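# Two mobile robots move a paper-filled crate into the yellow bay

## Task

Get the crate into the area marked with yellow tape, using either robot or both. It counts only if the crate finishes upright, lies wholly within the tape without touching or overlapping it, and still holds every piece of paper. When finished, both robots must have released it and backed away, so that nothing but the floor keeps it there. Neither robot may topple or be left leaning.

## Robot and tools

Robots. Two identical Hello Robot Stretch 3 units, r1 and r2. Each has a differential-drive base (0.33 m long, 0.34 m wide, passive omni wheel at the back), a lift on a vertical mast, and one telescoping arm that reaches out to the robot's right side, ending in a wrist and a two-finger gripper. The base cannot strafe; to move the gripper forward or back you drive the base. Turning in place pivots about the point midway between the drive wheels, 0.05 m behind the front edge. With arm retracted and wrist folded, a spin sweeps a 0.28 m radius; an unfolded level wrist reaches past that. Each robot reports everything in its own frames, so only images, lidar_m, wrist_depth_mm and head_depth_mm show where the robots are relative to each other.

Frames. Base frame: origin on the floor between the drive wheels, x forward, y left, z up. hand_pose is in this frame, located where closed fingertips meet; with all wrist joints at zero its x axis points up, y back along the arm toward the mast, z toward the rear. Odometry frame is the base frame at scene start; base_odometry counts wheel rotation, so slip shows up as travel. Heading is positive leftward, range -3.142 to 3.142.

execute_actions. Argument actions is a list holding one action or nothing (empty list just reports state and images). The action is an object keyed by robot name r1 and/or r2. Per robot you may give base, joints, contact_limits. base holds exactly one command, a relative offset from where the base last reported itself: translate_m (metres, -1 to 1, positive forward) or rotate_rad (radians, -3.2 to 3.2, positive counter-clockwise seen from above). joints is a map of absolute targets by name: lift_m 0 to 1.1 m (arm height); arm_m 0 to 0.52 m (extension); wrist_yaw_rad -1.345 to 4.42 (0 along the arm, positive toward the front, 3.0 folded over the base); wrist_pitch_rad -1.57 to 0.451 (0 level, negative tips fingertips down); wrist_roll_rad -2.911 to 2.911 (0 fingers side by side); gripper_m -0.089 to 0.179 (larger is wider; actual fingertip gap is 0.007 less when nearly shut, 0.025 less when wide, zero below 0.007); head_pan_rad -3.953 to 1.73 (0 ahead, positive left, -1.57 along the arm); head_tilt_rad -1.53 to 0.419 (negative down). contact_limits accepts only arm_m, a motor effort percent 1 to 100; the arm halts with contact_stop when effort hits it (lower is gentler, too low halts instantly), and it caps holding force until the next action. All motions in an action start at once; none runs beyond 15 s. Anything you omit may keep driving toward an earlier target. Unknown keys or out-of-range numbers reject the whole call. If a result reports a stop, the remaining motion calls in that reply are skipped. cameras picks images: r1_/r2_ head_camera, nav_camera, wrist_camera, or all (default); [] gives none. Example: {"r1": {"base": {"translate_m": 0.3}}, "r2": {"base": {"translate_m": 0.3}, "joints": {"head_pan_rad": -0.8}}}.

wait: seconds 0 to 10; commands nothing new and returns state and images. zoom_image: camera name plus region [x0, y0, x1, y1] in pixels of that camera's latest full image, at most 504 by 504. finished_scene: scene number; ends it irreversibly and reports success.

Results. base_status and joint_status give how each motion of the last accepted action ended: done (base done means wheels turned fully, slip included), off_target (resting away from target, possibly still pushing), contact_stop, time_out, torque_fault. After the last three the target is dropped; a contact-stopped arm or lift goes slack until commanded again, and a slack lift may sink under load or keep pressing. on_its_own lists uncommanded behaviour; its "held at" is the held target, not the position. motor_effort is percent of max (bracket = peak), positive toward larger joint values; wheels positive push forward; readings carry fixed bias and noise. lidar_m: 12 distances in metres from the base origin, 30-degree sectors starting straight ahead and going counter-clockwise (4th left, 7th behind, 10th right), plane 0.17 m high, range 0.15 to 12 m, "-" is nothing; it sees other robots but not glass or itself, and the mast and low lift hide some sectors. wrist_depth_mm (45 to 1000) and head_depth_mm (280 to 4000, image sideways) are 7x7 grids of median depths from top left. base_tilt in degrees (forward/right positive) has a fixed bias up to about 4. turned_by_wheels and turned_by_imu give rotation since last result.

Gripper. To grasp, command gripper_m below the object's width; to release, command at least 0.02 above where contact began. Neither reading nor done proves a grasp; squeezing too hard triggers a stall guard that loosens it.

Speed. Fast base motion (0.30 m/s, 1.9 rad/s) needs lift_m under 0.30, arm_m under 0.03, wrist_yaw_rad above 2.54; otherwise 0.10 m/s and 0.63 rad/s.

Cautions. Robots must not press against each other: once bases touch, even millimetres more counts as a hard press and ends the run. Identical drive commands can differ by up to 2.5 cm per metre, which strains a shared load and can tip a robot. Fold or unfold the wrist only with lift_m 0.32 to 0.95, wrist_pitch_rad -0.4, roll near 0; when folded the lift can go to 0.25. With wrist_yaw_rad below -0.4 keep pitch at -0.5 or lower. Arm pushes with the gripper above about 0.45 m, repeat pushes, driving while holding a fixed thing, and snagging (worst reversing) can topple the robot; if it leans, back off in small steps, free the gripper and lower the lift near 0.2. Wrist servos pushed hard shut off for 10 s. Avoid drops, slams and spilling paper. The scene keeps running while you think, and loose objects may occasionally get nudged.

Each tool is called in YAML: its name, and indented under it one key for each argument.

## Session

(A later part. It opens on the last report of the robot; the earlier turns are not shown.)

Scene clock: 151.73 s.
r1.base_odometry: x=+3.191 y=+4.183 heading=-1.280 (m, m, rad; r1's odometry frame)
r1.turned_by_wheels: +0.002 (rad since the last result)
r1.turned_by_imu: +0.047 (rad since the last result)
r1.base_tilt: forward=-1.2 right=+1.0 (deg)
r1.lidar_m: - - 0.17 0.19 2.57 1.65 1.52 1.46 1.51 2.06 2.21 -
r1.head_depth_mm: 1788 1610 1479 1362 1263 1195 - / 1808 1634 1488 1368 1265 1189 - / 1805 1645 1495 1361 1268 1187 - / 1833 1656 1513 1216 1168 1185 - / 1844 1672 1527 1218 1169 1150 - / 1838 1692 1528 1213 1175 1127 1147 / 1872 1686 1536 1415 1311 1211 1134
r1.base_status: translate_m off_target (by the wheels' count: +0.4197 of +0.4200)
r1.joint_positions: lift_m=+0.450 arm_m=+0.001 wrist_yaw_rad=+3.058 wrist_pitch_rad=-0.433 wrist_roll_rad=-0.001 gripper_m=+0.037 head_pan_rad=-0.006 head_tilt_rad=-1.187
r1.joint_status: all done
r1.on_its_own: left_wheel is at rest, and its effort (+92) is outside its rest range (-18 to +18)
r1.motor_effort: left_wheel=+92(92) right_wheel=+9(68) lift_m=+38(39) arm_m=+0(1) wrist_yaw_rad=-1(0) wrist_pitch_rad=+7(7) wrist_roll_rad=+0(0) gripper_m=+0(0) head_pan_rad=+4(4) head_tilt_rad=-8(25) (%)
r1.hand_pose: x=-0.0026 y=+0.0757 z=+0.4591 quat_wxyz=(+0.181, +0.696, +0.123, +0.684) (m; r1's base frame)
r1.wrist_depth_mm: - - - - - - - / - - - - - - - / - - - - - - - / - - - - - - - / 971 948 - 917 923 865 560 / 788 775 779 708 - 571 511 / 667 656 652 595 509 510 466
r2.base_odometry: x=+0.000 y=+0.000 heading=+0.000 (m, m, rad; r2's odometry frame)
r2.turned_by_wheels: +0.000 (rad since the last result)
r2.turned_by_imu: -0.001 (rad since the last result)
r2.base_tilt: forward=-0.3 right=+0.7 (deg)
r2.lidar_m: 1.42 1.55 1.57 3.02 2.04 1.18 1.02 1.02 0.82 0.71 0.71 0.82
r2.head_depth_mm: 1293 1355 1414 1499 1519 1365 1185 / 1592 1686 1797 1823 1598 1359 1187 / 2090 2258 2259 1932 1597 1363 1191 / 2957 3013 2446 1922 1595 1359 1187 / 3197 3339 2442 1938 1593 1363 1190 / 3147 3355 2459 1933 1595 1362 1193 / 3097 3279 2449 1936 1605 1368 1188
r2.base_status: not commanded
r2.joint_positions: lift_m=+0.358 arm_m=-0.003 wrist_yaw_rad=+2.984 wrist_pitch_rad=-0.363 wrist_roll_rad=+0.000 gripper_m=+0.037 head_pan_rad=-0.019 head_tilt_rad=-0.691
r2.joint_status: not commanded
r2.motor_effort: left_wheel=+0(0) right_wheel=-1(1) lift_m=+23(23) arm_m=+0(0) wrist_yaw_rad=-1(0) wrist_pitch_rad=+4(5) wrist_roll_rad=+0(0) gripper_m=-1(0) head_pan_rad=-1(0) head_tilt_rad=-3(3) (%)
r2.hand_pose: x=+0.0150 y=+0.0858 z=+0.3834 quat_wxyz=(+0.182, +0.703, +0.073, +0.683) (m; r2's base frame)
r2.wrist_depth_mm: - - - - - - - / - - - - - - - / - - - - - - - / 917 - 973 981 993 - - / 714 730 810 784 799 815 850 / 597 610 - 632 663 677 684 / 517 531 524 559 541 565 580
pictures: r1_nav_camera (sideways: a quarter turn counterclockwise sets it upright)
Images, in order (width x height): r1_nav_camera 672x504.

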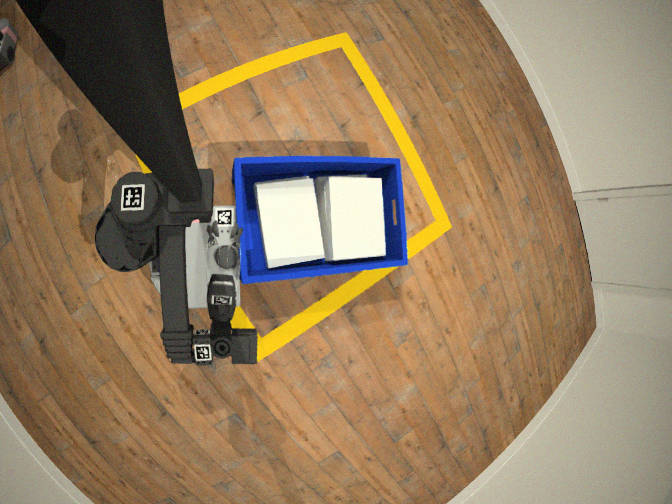

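execute_actions:
  actions:
    - {"r1":{"base":{"translate_m":-0.3},"joints":{"lift_m":0.28}}}
  cameras: []

execute_actions:
  actions:
    - {"r1":{"base":{"rotate_rad":-0.9}}}
  cameras: []

execute_actions:
  actions:
    - {"r1":{"base":{"translate_m":0.5}}}
  cameras: []

execute_actions:
  actions:
    - {"r1":{"base":{"rotate_rad":0.9}}}
  cameras: []

execute_actions:
  actions:
    - {"r1":{"base":{"translate_m":0.42}}}
  cameras: []

execute_actions:
  actions:
    - {"r1":{"base":{"rotate_rad":1.6},"joints":{"lift_m":0.45}}}
  cameras: []

execute_actions:
  actions:
    - {"r1":{"base":{"translate_m":0.5}}}
  cameras: []

execute_actions:
  actions:
    - {"r1":{"base":{"translate_m":-0.5},"joints":{"head_tilt_rad":-1.0}}}
  cameras: ["r1_nav_camera","r1_head_camera","r2_nav_camera"]

Scene clock: 167.17 s.
r1.base_odometry: x=+3.105 y=+4.470 heading=-1.280 (m, m, rad; r1's odometry frame)
r1.turned_by_wheels: +0.000 (rad since the last result)
r1.turned_by_imu: -0.002 (rad since the last result)
r1.base_tilt: forward=-1.2 right=+1.0 (deg)
r1.lidar_m: 0.35 0.39 2.66 2.49 1.43 1.43 1.25 1.20 1.24 1.70 2.36 2.44
r1.head_depth_mm: 1779 1605 1482 1365 1262 1185 1108 / 1796 1630 1490 1366 1274 1200 - / 1817 1631 1496 1361 1271 1206 - / 1824 1651 1325 1282 1257 1212 - / 1843 1666 1330 1280 1269 1203 - / 1855 1674 1379 1313 1272 1209 1148 / 1887 1686 1538 1411 1310 1211 1135
r1.base_status: done
r1.joint_positions: lift_m=+0.280 arm_m=+0.001 wrist_yaw_rad=+3.058 wrist_pitch_rad=-0.433 wrist_roll_rad=-0.001 gripper_m=+0.037 head_pan_rad=-0.006 head_tilt_rad=-1.187
r1.joint_status: all done
r1.motor_effort: left_wheel=-1(78) right_wheel=+1(9) lift_m=+24(34) arm_m=+0(0) wrist_yaw_rad=+0(0) wrist_pitch_rad=+7(7) wrist_roll_rad=+0(0) gripper_m=+0(1) head_pan_rad=+3(4) head_tilt_rad=-8(8) (%)
r1.hand_pose: x=-0.0026 y=+0.0757 z=+0.2897 quat_wxyz=(+0.181, +0.696, +0.123, +0.684) (m; r1's base frame)
r1.wrist_depth_mm: - - - - - - - / - - - - - - - / - - - - - - 988 / 882 846 - 816 790 767 402 / 678 667 - 638 647 592 410 / 554 547 531 538 - 508 418 / 470 487 - - 428 436 417
r2.base_odometry: x=+0.000 y=+0.000 heading=+0.000 (m, m, rad; r2's odometry frame)
r2.turned_by_wheels: +0.000 (rad since the last result)
r2.turned_by_imu: -0.001 (rad since the last result)
r2.base_tilt: forward=-0.3 right=+0.8 (deg)
r2.lidar_m: 1.41 1.30 1.57 3.02 2.03 1.17 1.02 1.02 0.82 0.70 0.70 0.82
r2.head_depth_mm: 1292 1352 1421 1492 1519 1360 1187 / 1582 1688 1799 1819 1604 1357 1185 / 2068 2241 2265 1927 1601 1364 1189 / 2959 3015 2462 1925 1593 1360 1185 / 3208 3326 2448 1936 1595 1362 1187 / 3139 3316 2454 1930 1594 1364 1188 / 3085 3268 2464 1925 1567 1366 1187
r2.base_status: not commanded
r2.joint_positions: lift_m=+0.358 arm_m=-0.003 wrist_yaw_rad=+2.984 wrist_pitch_rad=-0.363 wrist_roll_rad=+0.000 gripper_m=+0.037 head_pan_rad=-0.019 head_tilt_rad=-0.691
r2.joint_status: not commanded
r2.motor_effort: left_wheel=+0(0) right_wheel=-1(1) lift_m=+23(23) arm_m=+0(0) wrist_yaw_rad=-1(1) wrist_pitch_rad=+4(4) wrist_roll_rad=+0(0) gripper_m=+0(0) head_pan_rad=+0(1) head_tilt_rad=-3(3) (%)
r2.hand_pose: x=+0.0150 y=+0.0858 z=+0.3834 quat_wxyz=(+0.182, +0.703, +0.073, +0.683) (m; r2's base frame)
r2.wrist_depth_mm: - - - - - - - / - - - - - - - / - - - - - - - / 887 - 926 979 - - - / 711 736 820 781 814 817 843 / 601 612 - 638 663 670 696 / 521 524 527 546 549 562 579
pictures: none
No camera images: the call's "cameras" was empty. Leave "cameras" out to get every camera's image.

Scene clock: 168.97 s.
r1.base_odometry: x=+3.105 y=+4.470 heading=-2.180 (m, m, rad; r1's odometry frame)
r1.turned_by_wheels: -0.900 (rad since the last result)
r1.turned_by_imu: -0.897 (rad since the last result)
r1.base_tilt: forward=-1.2 right=+1.0 (deg)
r1.lidar_m: 2.35 0.35 0.35 0.39 2.80 2.42 1.43 1.50 1.21 1.20 1.31 2.02
r1.head_depth_mm: 1800 1621 1476 1370 1266 1179 1108 / 1783 1628 1490 1378 1267 1197 - / 1824 1639 1499 1383 1275 1211 - / 1823 1651 1520 1388 1284 1213 - / 1834 1675 1520 1393 1296 1206 - / 1863 1688 1521 1402 1216 1197 1147 / 1880 1688 1542 1412 1194 1129 1135
r1.base_status: done
r1.joint_positions: lift_m=+0.280 arm_m=+0.001 wrist_yaw_rad=+3.058 wrist_pitch_rad=-0.433 wrist_roll_rad=-0.001 gripper_m=+0.037 head_pan_rad=-0.006 head_tilt_rad=-1.187
r1.joint_status: not commanded
r1.motor_effort: left_wheel=+3(13) right_wheel=-3(10) lift_m=+24(24) arm_m=-1(0) wrist_yaw_rad=+0(0) wrist_pitch_rad=+7(7) wrist_roll_rad=+1(0) gripper_m=+1(0) head_pan_rad=+3(3) head_tilt_rad=-8(8) (%)
r1.hand_pose: x=-0.0026 y=+0.0757 z=+0.2897 quat_wxyz=(+0.181, +0.696, +0.123, +0.684) (m; r1's base frame)
r1.wrist_depth_mm: - - - - - - - / - - - - 915 843 - / - - - 556 743 687 928 / 899 860 - 556 482 398 674 / 690 675 - 598 506 433 576 / 564 549 541 538 - 473 507 / 469 482 - - 429 437 431
r2.base_odometry: x=+0.000 y=+0.000 heading=+0.000 (m, m, rad; r2's odometry frame)
r2.turned_by_wheels: +0.000 (rad since the last result)
r2.turned_by_imu: +0.000 (rad since the last result)
r2.base_tilt: forward=-0.3 right=+0.7 (deg)
r2.lidar_m: 1.41 1.41 1.58 3.02 2.04 1.18 1.02 1.02 0.82 0.71 0.71 0.82
r2.head_depth_mm: 1295 1352 1414 1491 1515 1363 1185 / 1594 1688 1782 1811 1597 1364 1183 / 2068 2233 2267 1922 1599 1361 1191 / 2985 3024 2451 1935 1600 1360 1190 / 3219 3340 2443 1935 1602 1366 1190 / 3146 3338 2460 1937 1597 1368 1188 / 3085 3257 2442 1932 1565 1360 1188
r2.base_status: not commanded
r2.joint_positions: lift_m=+0.358 arm_m=-0.003 wrist_yaw_rad=+2.984 wrist_pitch_rad=-0.363 wrist_roll_rad=+0.000 gripper_m=+0.037 head_pan_rad=-0.019 head_tilt_rad=-0.691
r2.joint_status: not commanded
r2.motor_effort: left_wheel=-1(0) right_wheel=-2(1) lift_m=+22(23) arm_m=+0(0) wrist_yaw_rad=+0(1) wrist_pitch_rad=+4(4) wrist_roll_rad=+0(0) gripper_m=+0(1) head_pan_rad=-1(0) head_tilt_rad=-3(3) (%)
r2.hand_pose: x=+0.0150 y=+0.0858 z=+0.3834 quat_wxyz=(+0.182, +0.703, +0.073, +0.683) (m; r2's base frame)
r2.wrist_depth_mm: - - - - - - - / - - - - - - - / - - - - - - - / 914 - 951 980 989 - - / 716 722 824 791 807 837 828 / 604 614 - 638 669 678 700 / 519 527 525 552 540 566 586
pictures: none
No camera images: the call's "cameras" was empty. Leave "cameras" out to get every camera's image.

Scene clock: 172.43 s.
r1.base_odometry: x=+2.819 y=+4.060 heading=-2.180 (m, m, rad; r1's odometry frame)
r1.turned_by_wheels: +0.000 (rad since the last result)
r1.turned_by_imu: +0.001 (rad since the last result)
r1.base_tilt: forward=-1.2 right=+1.0 (deg)
r1.lidar_m: 1.86 2.03 2.50 0.42 0.31 0.34 1.92 1.59 1.28 1.27 1.39 1.88
r1.head_depth_mm: 1781 1625 1479 1366 1267 1187 1110 / 1795 1626 1492 1369 1270 1200 - / 1809 1641 1495 1375 1277 1207 - / 1834 1646 1506 1393 1285 1205 - / 1843 1674 1518 1398 1285 1205 - / 1869 1670 1536 1397 1301 1211 1145 / 1862 1695 1540 1418 1302 1215 1088
r1.base_status: done
r1.joint_positions: lift_m=+0.280 arm_m=+0.001 wrist_yaw_rad=+3.058 wrist_pitch_rad=-0.433 wrist_roll_rad=-0.001 gripper_m=+0.037 head_pan_rad=-0.006 head_tilt_rad=-1.187
r1.joint_status: not commanded
r1.motor_effort: left_wheel=+3(16) right_wheel=-2(8) lift_m=+24(24) arm_m=-1(0) wrist_yaw_rad=+0(1) wrist_pitch_rad=+7(7) wrist_roll_rad=+0(0) gripper_m=+0(1) head_pan_rad=+3(3) head_tilt_rad=-8(7) (%)
r1.hand_pose: x=-0.0026 y=+0.0757 z=+0.2897 quat_wxyz=(+0.181, +0.696, +0.123, +0.684) (m; r1's base frame)
r1.wrist_depth_mm: - - - - - - - / - - 923 - - - - / 641 706 559 740 - - - / 576 630 - 728 783 769 742 / 517 355 - 632 643 614 603 / 550 400 479 552 - 510 502 / 474 480 - - 429 440 428
r2.base_odometry: x=+0.000 y=+0.000 heading=+0.000 (m, m, rad; r2's odometry frame)
r2.turned_by_wheels: +0.000 (rad since the last result)
r2.turned_by_imu: -0.001 (rad since the last result)
r2.base_tilt: forward=-0.3 right=+0.8 (deg)
r2.lidar_m: 1.42 1.72 1.57 3.01 2.04 1.17 1.02 1.02 0.82 0.71 0.70 0.82
r2.head_depth_mm: 1291 1349 1423 1499 1520 1361 1189 / 1600 1690 1790 1820 1595 1358 1187 / 2069 2254 2268 1929 1593 1356 1187 / 2960 3061 2453 1929 1601 1364 1184 / 3177 3339 2450 1949 1599 1363 1186 / 3152 3324 2435 1925 1605 1368 1186 / 3089 3280 2468 1930 1602 1359 1190
r2.base_status: not commanded
r2.joint_positions: lift_m=+0.358 arm_m=-0.003 wrist_yaw_rad=+2.984 wrist_pitch_rad=-0.363 wrist_roll_rad=+0.000 gripper_m=+0.037 head_pan_rad=-0.019 head_tilt_rad=-0.691
r2.joint_status: not commanded
r2.motor_effort: left_wheel=+0(0) right_wheel=-1(1) lift_m=+23(23) arm_m=+0(0) wrist_yaw_rad=-1(1) wrist_pitch_rad=+4(4) wrist_roll_rad=+0(0) gripper_m=+0(0) head_pan_rad=+0(0) head_tilt_rad=-3(3) (%)
r2.hand_pose: x=+0.0150 y=+0.0858 z=+0.3834 quat_wxyz=(+0.182, +0.703, +0.073, +0.683) (m; r2's base frame)
r2.wrist_depth_mm: - - - - - - - / - - - - - - - / - - - - - - - / 911 - 954 990 - - - / 719 717 814 767 802 826 828 / 597 607 - 646 667 673 687 / 512 524 520 546 550 563 577
pictures: none
No camera images: the call's "cameras" was empty. Leave "cameras" out to get every camera's image.

Scene clock: 174.20 s.
r1.base_odometry: x=+2.819 y=+4.060 heading=-1.280 (m, m, rad; r1's odometry frame)
r1.turned_by_wheels: +0.900 (rad since the last result)
r1.turned_by_imu: +0.897 (rad since the last result)
r1.base_tilt: forward=-1.2 right=+1.0 (deg)
r1.lidar_m: 2.57 0.49 0.32 0.31 1.94 1.80 1.32 1.27 1.32 1.81 1.86 1.93
r1.head_depth_mm: 1779 1615 1487 1358 1264 1187 1110 / 1796 1621 1476 1368 1268 1205 - / 1811 1642 1505 1375 1279 1211 - / 1821 1652 1506 1383 1284 1214 - / 1848 1660 1518 1402 1290 1203 - / 1852 1680 1534 1374 1280 1183 1150 / 1900 1680 1544 1225 1180 1180 1139
r1.base_status: done
r1.joint_positions: lift_m=+0.280 arm_m=+0.001 wrist_yaw_rad=+3.058 wrist_pitch_rad=-0.433 wrist_roll_rad=-0.001 gripper_m=+0.037 head_pan_rad=-0.006 head_tilt_rad=-1.187
r1.joint_status: not commanded
r1.motor_effort: left_wheel=-3(11) right_wheel=+3(13) lift_m=+24(24) arm_m=-1(0) wrist_yaw_rad=+0(1) wrist_pitch_rad=+7(7) wrist_roll_rad=+0(0) gripper_m=+0(0) head_pan_rad=+3(4) head_tilt_rad=-8(7) (%)
r1.hand_pose: x=-0.0026 y=+0.0757 z=+0.2897 quat_wxyz=(+0.181, +0.696, +0.123, +0.684) (m; r1's base frame)
r1.wrist_depth_mm: - - - - - - - / - - - - 805 816 777 / - - - 786 799 660 486 / 899 853 - 723 448 480 512 / 679 673 - 609 503 542 572 / 562 547 538 528 - 512 496 / 475 482 - - 430 440 430
r2.base_odometry: x=+0.000 y=+0.000 heading=+0.000 (m, m, rad; r2's odometry frame)
r2.turned_by_wheels: +0.000 (rad since the last result)
r2.turned_by_imu: +0.000 (rad since the last result)
r2.base_tilt: forward=-0.3 right=+0.7 (deg)
r2.lidar_m: 1.42 1.71 1.57 3.01 2.04 1.18 1.01 1.02 0.82 0.71 0.71 0.82
r2.head_depth_mm: 1294 1354 1420 1502 1523 1361 1193 / 1589 1678 1798 1816 1599 1365 1185 / 2081 2255 2259 1939 1597 1361 1185 / 2963 3009 2466 1934 1601 1360 1188 / 3198 3345 2458 1933 1600 1358 1185 / 3162 3321 2469 1941 1606 1364 1191 / 3111 3265 2434 1930 1600 1360 1188
r2.base_status: not commanded
r2.joint_positions: lift_m=+0.358 arm_m=-0.003 wrist_yaw_rad=+2.984 wrist_pitch_rad=-0.363 wrist_roll_rad=+0.000 gripper_m=+0.037 head_pan_rad=-0.019 head_tilt_rad=-0.691
r2.joint_status: not commanded
r2.motor_effort: left_wheel=-1(0) right_wheel=-1(2) lift_m=+22(23) arm_m=+0(1) wrist_yaw_rad=-1(0) wrist_pitch_rad=+4(4) wrist_roll_rad=+0(0) gripper_m=-1(1) head_pan_rad=+0(0) head_tilt_rad=-3(3) (%)
r2.hand_pose: x=+0.0150 y=+0.0858 z=+0.3834 quat_wxyz=(+0.182, +0.703, +0.073, +0.683) (m; r2's base frame)
r2.wrist_depth_mm: - - - - - - - / - - - - - - - / - - - - - - - / 900 - 950 991 - - - / 711 720 798 771 810 820 836 / 609 619 - 638 666 664 692 / 520 521 523 540 540 564 577
pictures: none
No camera images: the call's "cameras" was empty. Leave "cameras" out to get every camera's image.

Scene clock: 177.40 s.
r1.base_odometry: x=+2.940 y=+3.658 heading=-1.280 (m, m, rad; r1's odometry frame)
r1.turned_by_wheels: +0.000 (rad since the last result)
r1.turned_by_imu: +0.001 (rad since the last result)
r1.base_tilt: forward=-1.2 right=+1.0 (deg)
r1.lidar_m: 2.19 2.12 0.37 0.35 0.36 0.46 1.70 1.64 1.70 1.72 1.65 1.71
r1.head_depth_mm: 1789 1614 1480 1369 1264 1191 1111 / 1798 1624 1497 1382 1266 1200 - / 1810 1642 1504 1381 1271 1208 - / 1833 1661 1510 1388 1286 1216 - / 1842 1671 1520 1397 1292 1196 - / 1874 1689 1537 1399 1303 1198 1137 / 1865 1694 1542 1418 1311 1055 1021
r1.base_status: done
r1.joint_positions: lift_m=+0.280 arm_m=+0.001 wrist_yaw_rad=+3.058 wrist_pitch_rad=-0.433 wrist_roll_rad=-0.001 gripper_m=+0.037 head_pan_rad=-0.006 head_tilt_rad=-1.187
r1.joint_status: not commanded
r1.motor_effort: left_wheel=-2(8) right_wheel=+3(13) lift_m=+24(24) arm_m=-1(0) wrist_yaw_rad=+1(1) wrist_pitch_rad=+7(7) wrist_roll_rad=+0(0) gripper_m=+1(0) head_pan_rad=+4(3) head_tilt_rad=-7(8) (%)
r1.hand_pose: x=-0.0026 y=+0.0757 z=+0.2897 quat_wxyz=(+0.181, +0.696, +0.123, +0.684) (m; r1's base frame)
r1.wrist_depth_mm: - - - - - - - / - - - - - - - / - 692 798 674 593 - - / 420 425 - 466 487 762 747 / 436 461 - 522 535 607 600 / 524 507 514 544 - 512 497 / 469 485 - - 429 438 430
r2.base_odometry: x=+0.000 y=+0.000 heading=+0.000 (m, m, rad; r2's odometry frame)
r2.turned_by_wheels: +0.000 (rad since the last result)
r2.turned_by_imu: -0.001 (rad since the last result)
r2.base_tilt: forward=-0.3 right=+0.7 (deg)
r2.lidar_m: 1.42 1.72 1.57 3.02 2.03 1.18 1.02 1.02 0.82 0.70 0.71 0.81
r2.head_depth_mm: 1291 1350 1423 1491 1519 1359 1188 / 1593 1695 1791 1823 1601 1358 1182 / 2078 2240 2281 1927 1598 1363 1189 / 2978 3023 2444 1937 1599 1363 1182 / 3216 3353 2437 1944 1595 1365 1185 / 3147 3338 2450 1936 1596 1364 1185 / 3092 3321 2461 1943 1607 1366 1191
r2.base_status: not commanded
r2.joint_positions: lift_m=+0.358 arm_m=-0.003 wrist_yaw_rad=+2.984 wrist_pitch_rad=-0.363 wrist_roll_rad=+0.000 gripper_m=+0.037 head_pan_rad=-0.019 head_tilt_rad=-0.691
r2.joint_status: not commanded
r2.motor_effort: left_wheel=-1(0) right_wheel=-1(1) lift_m=+23(23) arm_m=+0(0) wrist_yaw_rad=-1(0) wrist_pitch_rad=+4(4) wrist_roll_rad=+0(1) gripper_m=+0(1) head_pan_rad=+0(0) head_tilt_rad=-3(3) (%)
r2.hand_pose: x=+0.0150 y=+0.0858 z=+0.3834 quat_wxyz=(+0.182, +0.703, +0.073, +0.683) (m; r2's base frame)
r2.wrist_depth_mm: - - - - - - - / - - - - - - - / - - - - - - - / 881 - 946 978 1000 - - / 716 726 801 770 810 832 837 / 604 607 - 632 658 662 691 / 520 520 524 548 544 571 572
pictures: none
No camera images: the call's "cameras" was empty. Leave "cameras" out to get every camera's image.

Scene clock: 180.77 s.
r1.base_odometry: x=+2.940 y=+3.658 heading=+0.320 (m, m, rad; r1's odometry frame)
r1.turned_by_wheels: +1.600 (rad since the last result)
r1.turned_by_imu: +1.598 (rad since the last result)
r1.base_tilt: forward=-1.2 right=+1.0 (deg)
r1.lidar_m: 0.35 0.36 0.46 1.68 1.66 1.71 1.70 1.65 1.74 2.16 2.12 0.37
r1.head_depth_mm: 1786 1610 1479 1365 1262 1198 - / 1785 1633 1478 1283 1261 1194 - / 1811 1649 1340 1208 1253 1208 - / 1811 1655 1517 1234 1254 1214 - / 1835 1657 1522 1278 1265 1200 - / 1845 1665 1542 1315 1267 1209 1151 / 1875 1696 1526 1396 1307 1208 1139
r1.base_status: done
r1.joint_positions: lift_m=+0.450 arm_m=+0.001 wrist_yaw_rad=+3.058 wrist_pitch_rad=-0.433 wrist_roll_rad=-0.001 gripper_m=+0.037 head_pan_rad=-0.006 head_tilt_rad=-1.187
r1.joint_status: all done
r1.motor_effort: left_wheel=-2(11) right_wheel=+3(10) lift_m=+39(41) arm_m=-1(1) wrist_yaw_rad=-1(0) wrist_pitch_rad=+7(7) wrist_roll_rad=+1(1) gripper_m=+0(1) head_pan_rad=+4(3) head_tilt_rad=-8(8) (%)
r1.hand_pose: x=-0.0026 y=+0.0757 z=+0.4591 quat_wxyz=(+0.181, +0.696, +0.123, +0.684) (m; r1's base frame)
r1.wrist_depth_mm: - - - - - - - / - - - - - - - / - - - - - - - / - - - - - - - / 959 955 - 908 938 810 587 / 789 778 776 747 - 579 552 / 670 655 647 645 610 591 430
r2.base_odometry: x=+0.000 y=+0.000 heading=+0.000 (m, m, rad; r2's odometry frame)
r2.turned_by_wheels: +0.000 (rad since the last result)
r2.turned_by_imu: -0.001 (rad since the last result)
r2.base_tilt: forward=-0.3 right=+0.7 (deg)
r2.lidar_m: 1.42 1.72 1.57 3.03 2.04 1.18 1.01 1.01 0.82 0.70 0.71 0.82
r2.head_depth_mm: 1293 1352 1417 1495 1519 1362 1185 / 1592 1687 1795 1813 1589 1362 1187 / 2060 2240 2276 1929 1595 1365 1190 / 2971 3037 2445 1931 1591 1364 1188 / 3200 3327 2434 1923 1597 1368 1186 / 3155 3326 2444 1934 1602 1364 1189 / 3084 3302 2453 1935 1592 1365 1191
r2.base_status: not commanded
r2.joint_positions: lift_m=+0.358 arm_m=-0.003 wrist_yaw_rad=+2.984 wrist_pitch_rad=-0.363 wrist_roll_rad=+0.000 gripper_m=+0.037 head_pan_rad=-0.019 head_tilt_rad=-0.691
r2.joint_status: not commanded
r2.motor_effort: left_wheel=+0(0) right_wheel=-1(1) lift_m=+22(23) arm_m=+1(0) wrist_yaw_rad=+0(1) wrist_pitch_rad=+4(4) wrist_roll_rad=+0(0) gripper_m=-1(0) head_pan_rad=+0(0) head_tilt_rad=-3(3) (%)
r2.hand_pose: x=+0.0150 y=+0.0858 z=+0.3834 quat_wxyz=(+0.182, +0.703, +0.073, +0.683) (m; r2's base frame)
r2.wrist_depth_mm: - - - - - - - / - - - - - - - / - - - - - - - / 904 - 948 995 - - - / 721 732 820 777 821 828 839 / 599 608 - 634 660 664 693 / 518 522 528 551 539 564 580
pictures: none
No camera images: the call's "cameras" was empty. Leave "cameras" out to get every camera's image.

Scene clock: 186.83 s.
r1.base_odometry: x=+3.414 y=+3.815 heading=+0.320 (m, m, rad; r1's odometry frame)
r1.turned_by_wheels: +0.000 (rad since the last result)
r1.turned_by_imu: +0.078 (rad since the last result)
r1.base_tilt: forward=-1.2 right=+1.0 (deg)
r1.lidar_m: - - 0.15 0.20 1.83 1.96 2.06 2.03 2.18 0.19 0.15 -
r1.head_depth_mm: 1769 1614 1470 1355 1259 1194 - / 1805 1624 1483 1367 1116 1050 - / 1808 1630 1493 1375 1119 1053 - / 1817 1647 1502 1387 1162 1097 - / 1848 1659 1520 1390 1179 1119 - / 1855 1663 1530 1401 1234 1173 1148 / 1877 1684 1546 1420 1290 1187 1139
r1.base_status: translate_m off_target (by the wheels' count: +0.4997 of +0.5000)
r1.joint_positions: lift_m=+0.450 arm_m=+0.001 wrist_yaw_rad=+3.058 wrist_pitch_rad=-0.433 wrist_roll_rad=-0.001 gripper_m=+0.037 head_pan_rad=-0.005 head_tilt_rad=-1.191
r1.joint_status: not commanded
r1.on_its_own: left_wheel is at rest, and its effort (+64) is outside its rest range (-18 to +18); right_wheel is at rest, and its effort (+42) is outside its rest range (-18 to +18)
r1.motor_effort: left_wheel=+64(100) right_wheel=+42(83) lift_m=+32(39) arm_m=+0(1) wrist_yaw_rad=+0(1) wrist_pitch_rad=+7(8) wrist_roll_rad=+1(1) gripper_m=-1(1) head_pan_rad=+2(3) head_tilt_rad=-4(7) (%)
r1.hand_pose: x=-0.0027 y=+0.0757 z=+0.4594 quat_wxyz=(+0.181, +0.696, +0.123, +0.684) (m; r1's base frame)
r1.wrist_depth_mm: - - - - - - - / - - - - - - - / - - - - - - - / - - - - - - - / 991 977 - 911 919 564 815 / 792 786 776 703 - 614 505 / 676 662 653 620 498 501 487
r2.base_odometry: x=+0.000 y=+0.000 heading=+0.000 (m, m, rad; r2's odometry frame)
r2.turned_by_wheels: +0.000 (rad since the last result)
r2.turned_by_imu: -0.001 (rad since the last result)
r2.base_tilt: forward=-0.3 right=+0.8 (deg)
r2.lidar_m: 1.42 1.69 1.52 3.02 2.04 1.17 1.02 1.02 0.81 0.71 0.70 0.82
r2.head_depth_mm: 1292 1357 1424 1498 1523 1357 1187 / 1590 1685 1801 1826 1599 1361 1190 / 2068 2232 2272 1939 1595 1359 1185 / 2973 3025 2446 1927 1594 1361 1188 / 3211 3310 2460 1927 1602 1363 1188 / 3160 3336 2452 1932 1602 1365 1191 / 3103 3306 2436 1921 1598 1364 1190
r2.base_status: not commanded
r2.joint_positions: lift_m=+0.358 arm_m=-0.003 wrist_yaw_rad=+2.984 wrist_pitch_rad=-0.363 wrist_roll_rad=+0.000 gripper_m=+0.037 head_pan_rad=-0.019 head_tilt_rad=-0.691
r2.joint_status: not commanded
r2.motor_effort: left_wheel=-1(0) right_wheel=-1(1) lift_m=+23(23) arm_m=+0(0) wrist_yaw_rad=-1(1) wrist_pitch_rad=+4(4) wrist_roll_rad=+0(0) gripper_m=+0(0) head_pan_rad=-1(0) head_tilt_rad=-3(3) (%)
r2.hand_pose: x=+0.0150 y=+0.0858 z=+0.3834 quat_wxyz=(+0.182, +0.703, +0.073, +0.683) (m; r2's base frame)
r2.wrist_depth_mm: - - - - - - - / - - - - - - - / - - - - - - - / 888 - 966 978 - - - / 722 739 810 773 807 812 835 / 600 607 - 633 651 666 695 / 520 528 533 536 543 571 581
pictures: none
No camera images: the call's "cameras" was empty. Leave "cameras" out to get every camera's image.

Scene clock: 192.80 s.
r1.base_odometry: x=+2.939 y=+3.657 heading=+0.320 (m, m, rad; r1's odometry frame)
r1.turned_by_wheels: +0.000 (rad since the last result)
r1.turned_by_imu: -0.002 (rad since the last result)
r1.base_tilt: forward=-1.2 right=+1.0 (deg)
r1.lidar_m: 0.55 0.57 2.09 1.65 1.64 1.76 1.60 1.57 1.70 2.15 2.11 0.57
r1.head_depth_mm: 2411 1999 1722 1505 1349 1209 1106 / 2418 2022 1733 1474 1306 1214 1112 / 2455 2058 1743 1344 1296 1222 1113 / 2493 2051 1773 1407 1306 1233 1119 / 2529 2065 1777 1399 1320 1236 1125 / 2551 2114 1797 1450 1333 1237 1129 / 2564 2128 1815 1572 1396 1255 1136
r1.base_status: done
r1.joint_positions: lift_m=+0.450 arm_m=+0.001 wrist_yaw_rad=+3.058 wrist_pitch_rad=-0.433 wrist_roll_rad=-0.001 gripper_m=+0.037 head_pan_rad=-0.005 head_tilt_rad=-1.001
r1.joint_status: all done
r1.motor_effort: left_wheel=+0(53) right_wheel=+1(40) lift_m=+32(32) arm_m=+0(0) wrist_yaw_rad=-1(0) wrist_pitch_rad=+7(7) wrist_roll_rad=+0(0) gripper_m=+0(0) head_pan_rad=+3(3) head_tilt_rad=+0(20) (%)
r1.hand_pose: x=-0.0027 y=+0.0757 z=+0.4594 quat_wxyz=(+0.181, +0.696, +0.123, +0.684) (m; r1's base frame)
r1.wrist_depth_mm: - - - - - - - / - - - - - - - / - - - - - - - / - - - - - - - / 982 935 - 904 917 870 834 / 785 772 751 753 - 718 652 / 664 664 645 636 608 621 597
r2.base_odometry: x=+0.000 y=+0.000 heading=+0.000 (m, m, rad; r2's odometry frame)
r2.turned_by_wheels: +0.000 (rad since the last result)
r2.turned_by_imu: -0.001 (rad since the last result)
r2.base_tilt: forward=-0.3 right=+0.7 (deg)
r2.lidar_m: 1.41 1.69 1.51 3.02 2.03 1.17 1.02 1.02 0.82 0.71 0.71 0.82
r2.head_depth_mm: 1293 1354 1418 1502 1520 1361 1188 / 1592 1686 1802 1819 1595 1360 1187 / 2074 2216 2281 1940 1603 1359 1186 / 2973 3040 2448 1928 1602 1361 1191 / 3215 3338 2447 1939 1600 1362 1189 / 3164 3310 2435 1931 1600 1362 1189 / 3099 3260 2465 1943 1606 1372 1193
r2.base_status: not commanded
r2.joint_positions: lift_m=+0.358 arm_m=-0.003 wrist_yaw_rad=+2.984 wrist_pitch_rad=-0.363 wrist_roll_rad=+0.000 gripper_m=+0.037 head_pan_rad=-0.019 head_tilt_rad=-0.691
r2.joint_status: not commanded
r2.motor_effort: left_wheel=-1(0) right_wheel=-1(1) lift_m=+23(23) arm_m=+0(0) wrist_yaw_rad=+0(0) wrist_pitch_rad=+4(4) wrist_roll_rad=+0(0) gripper_m=+0(0) head_pan_rad=+0(1) head_tilt_rad=-2(2) (%)
r2.hand_pose: x=+0.0150 y=+0.0858 z=+0.3834 quat_wxyz=(+0.182, +0.703, +0.073, +0.683) (m; r2's base frame)
r2.wrist_depth_mm: - - - - - - - / - - - - - - - / - - - - - - - / 906 - 952 972 - - - / 728 723 795 771 799 827 864 / 600 617 - 634 666 667 678 / 519 524 524 544 544 576 576
pictures: r1_head_camera (sideways: a quarter turn clockwise sets it upright), r1_nav_camera (sideways: a quarter turn counterclockwise sets it upright), r2_nav_camera (sideways: a quarter turn counterclockwise sets it upright)
Images, in order (width x height): r1_head_camera 896x504, r1_nav_camera 672x504, r2_nav_camera 672x504.

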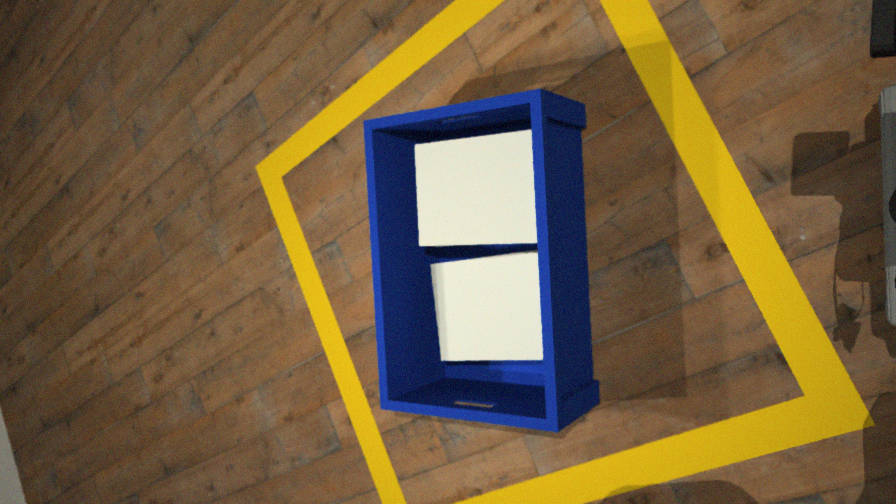

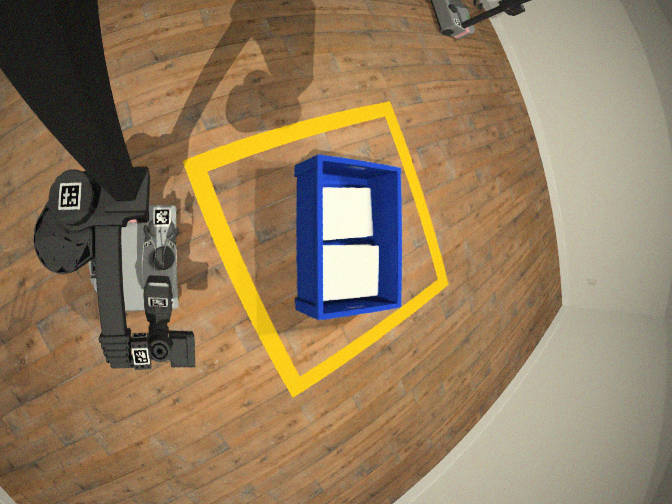

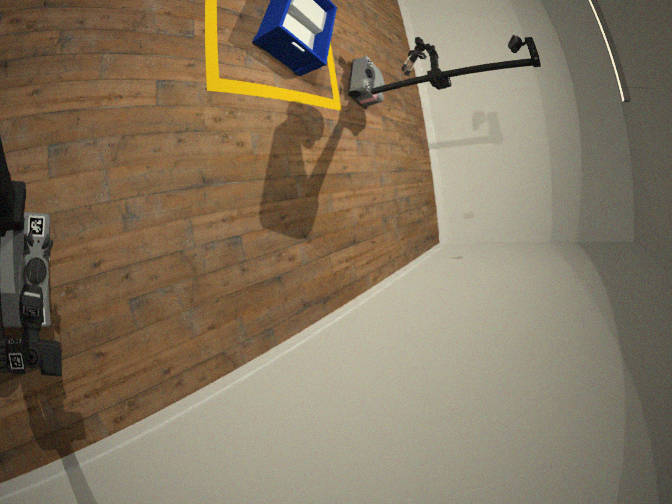

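finished_scene:
  scene: 2

The scene is finished: the task was done.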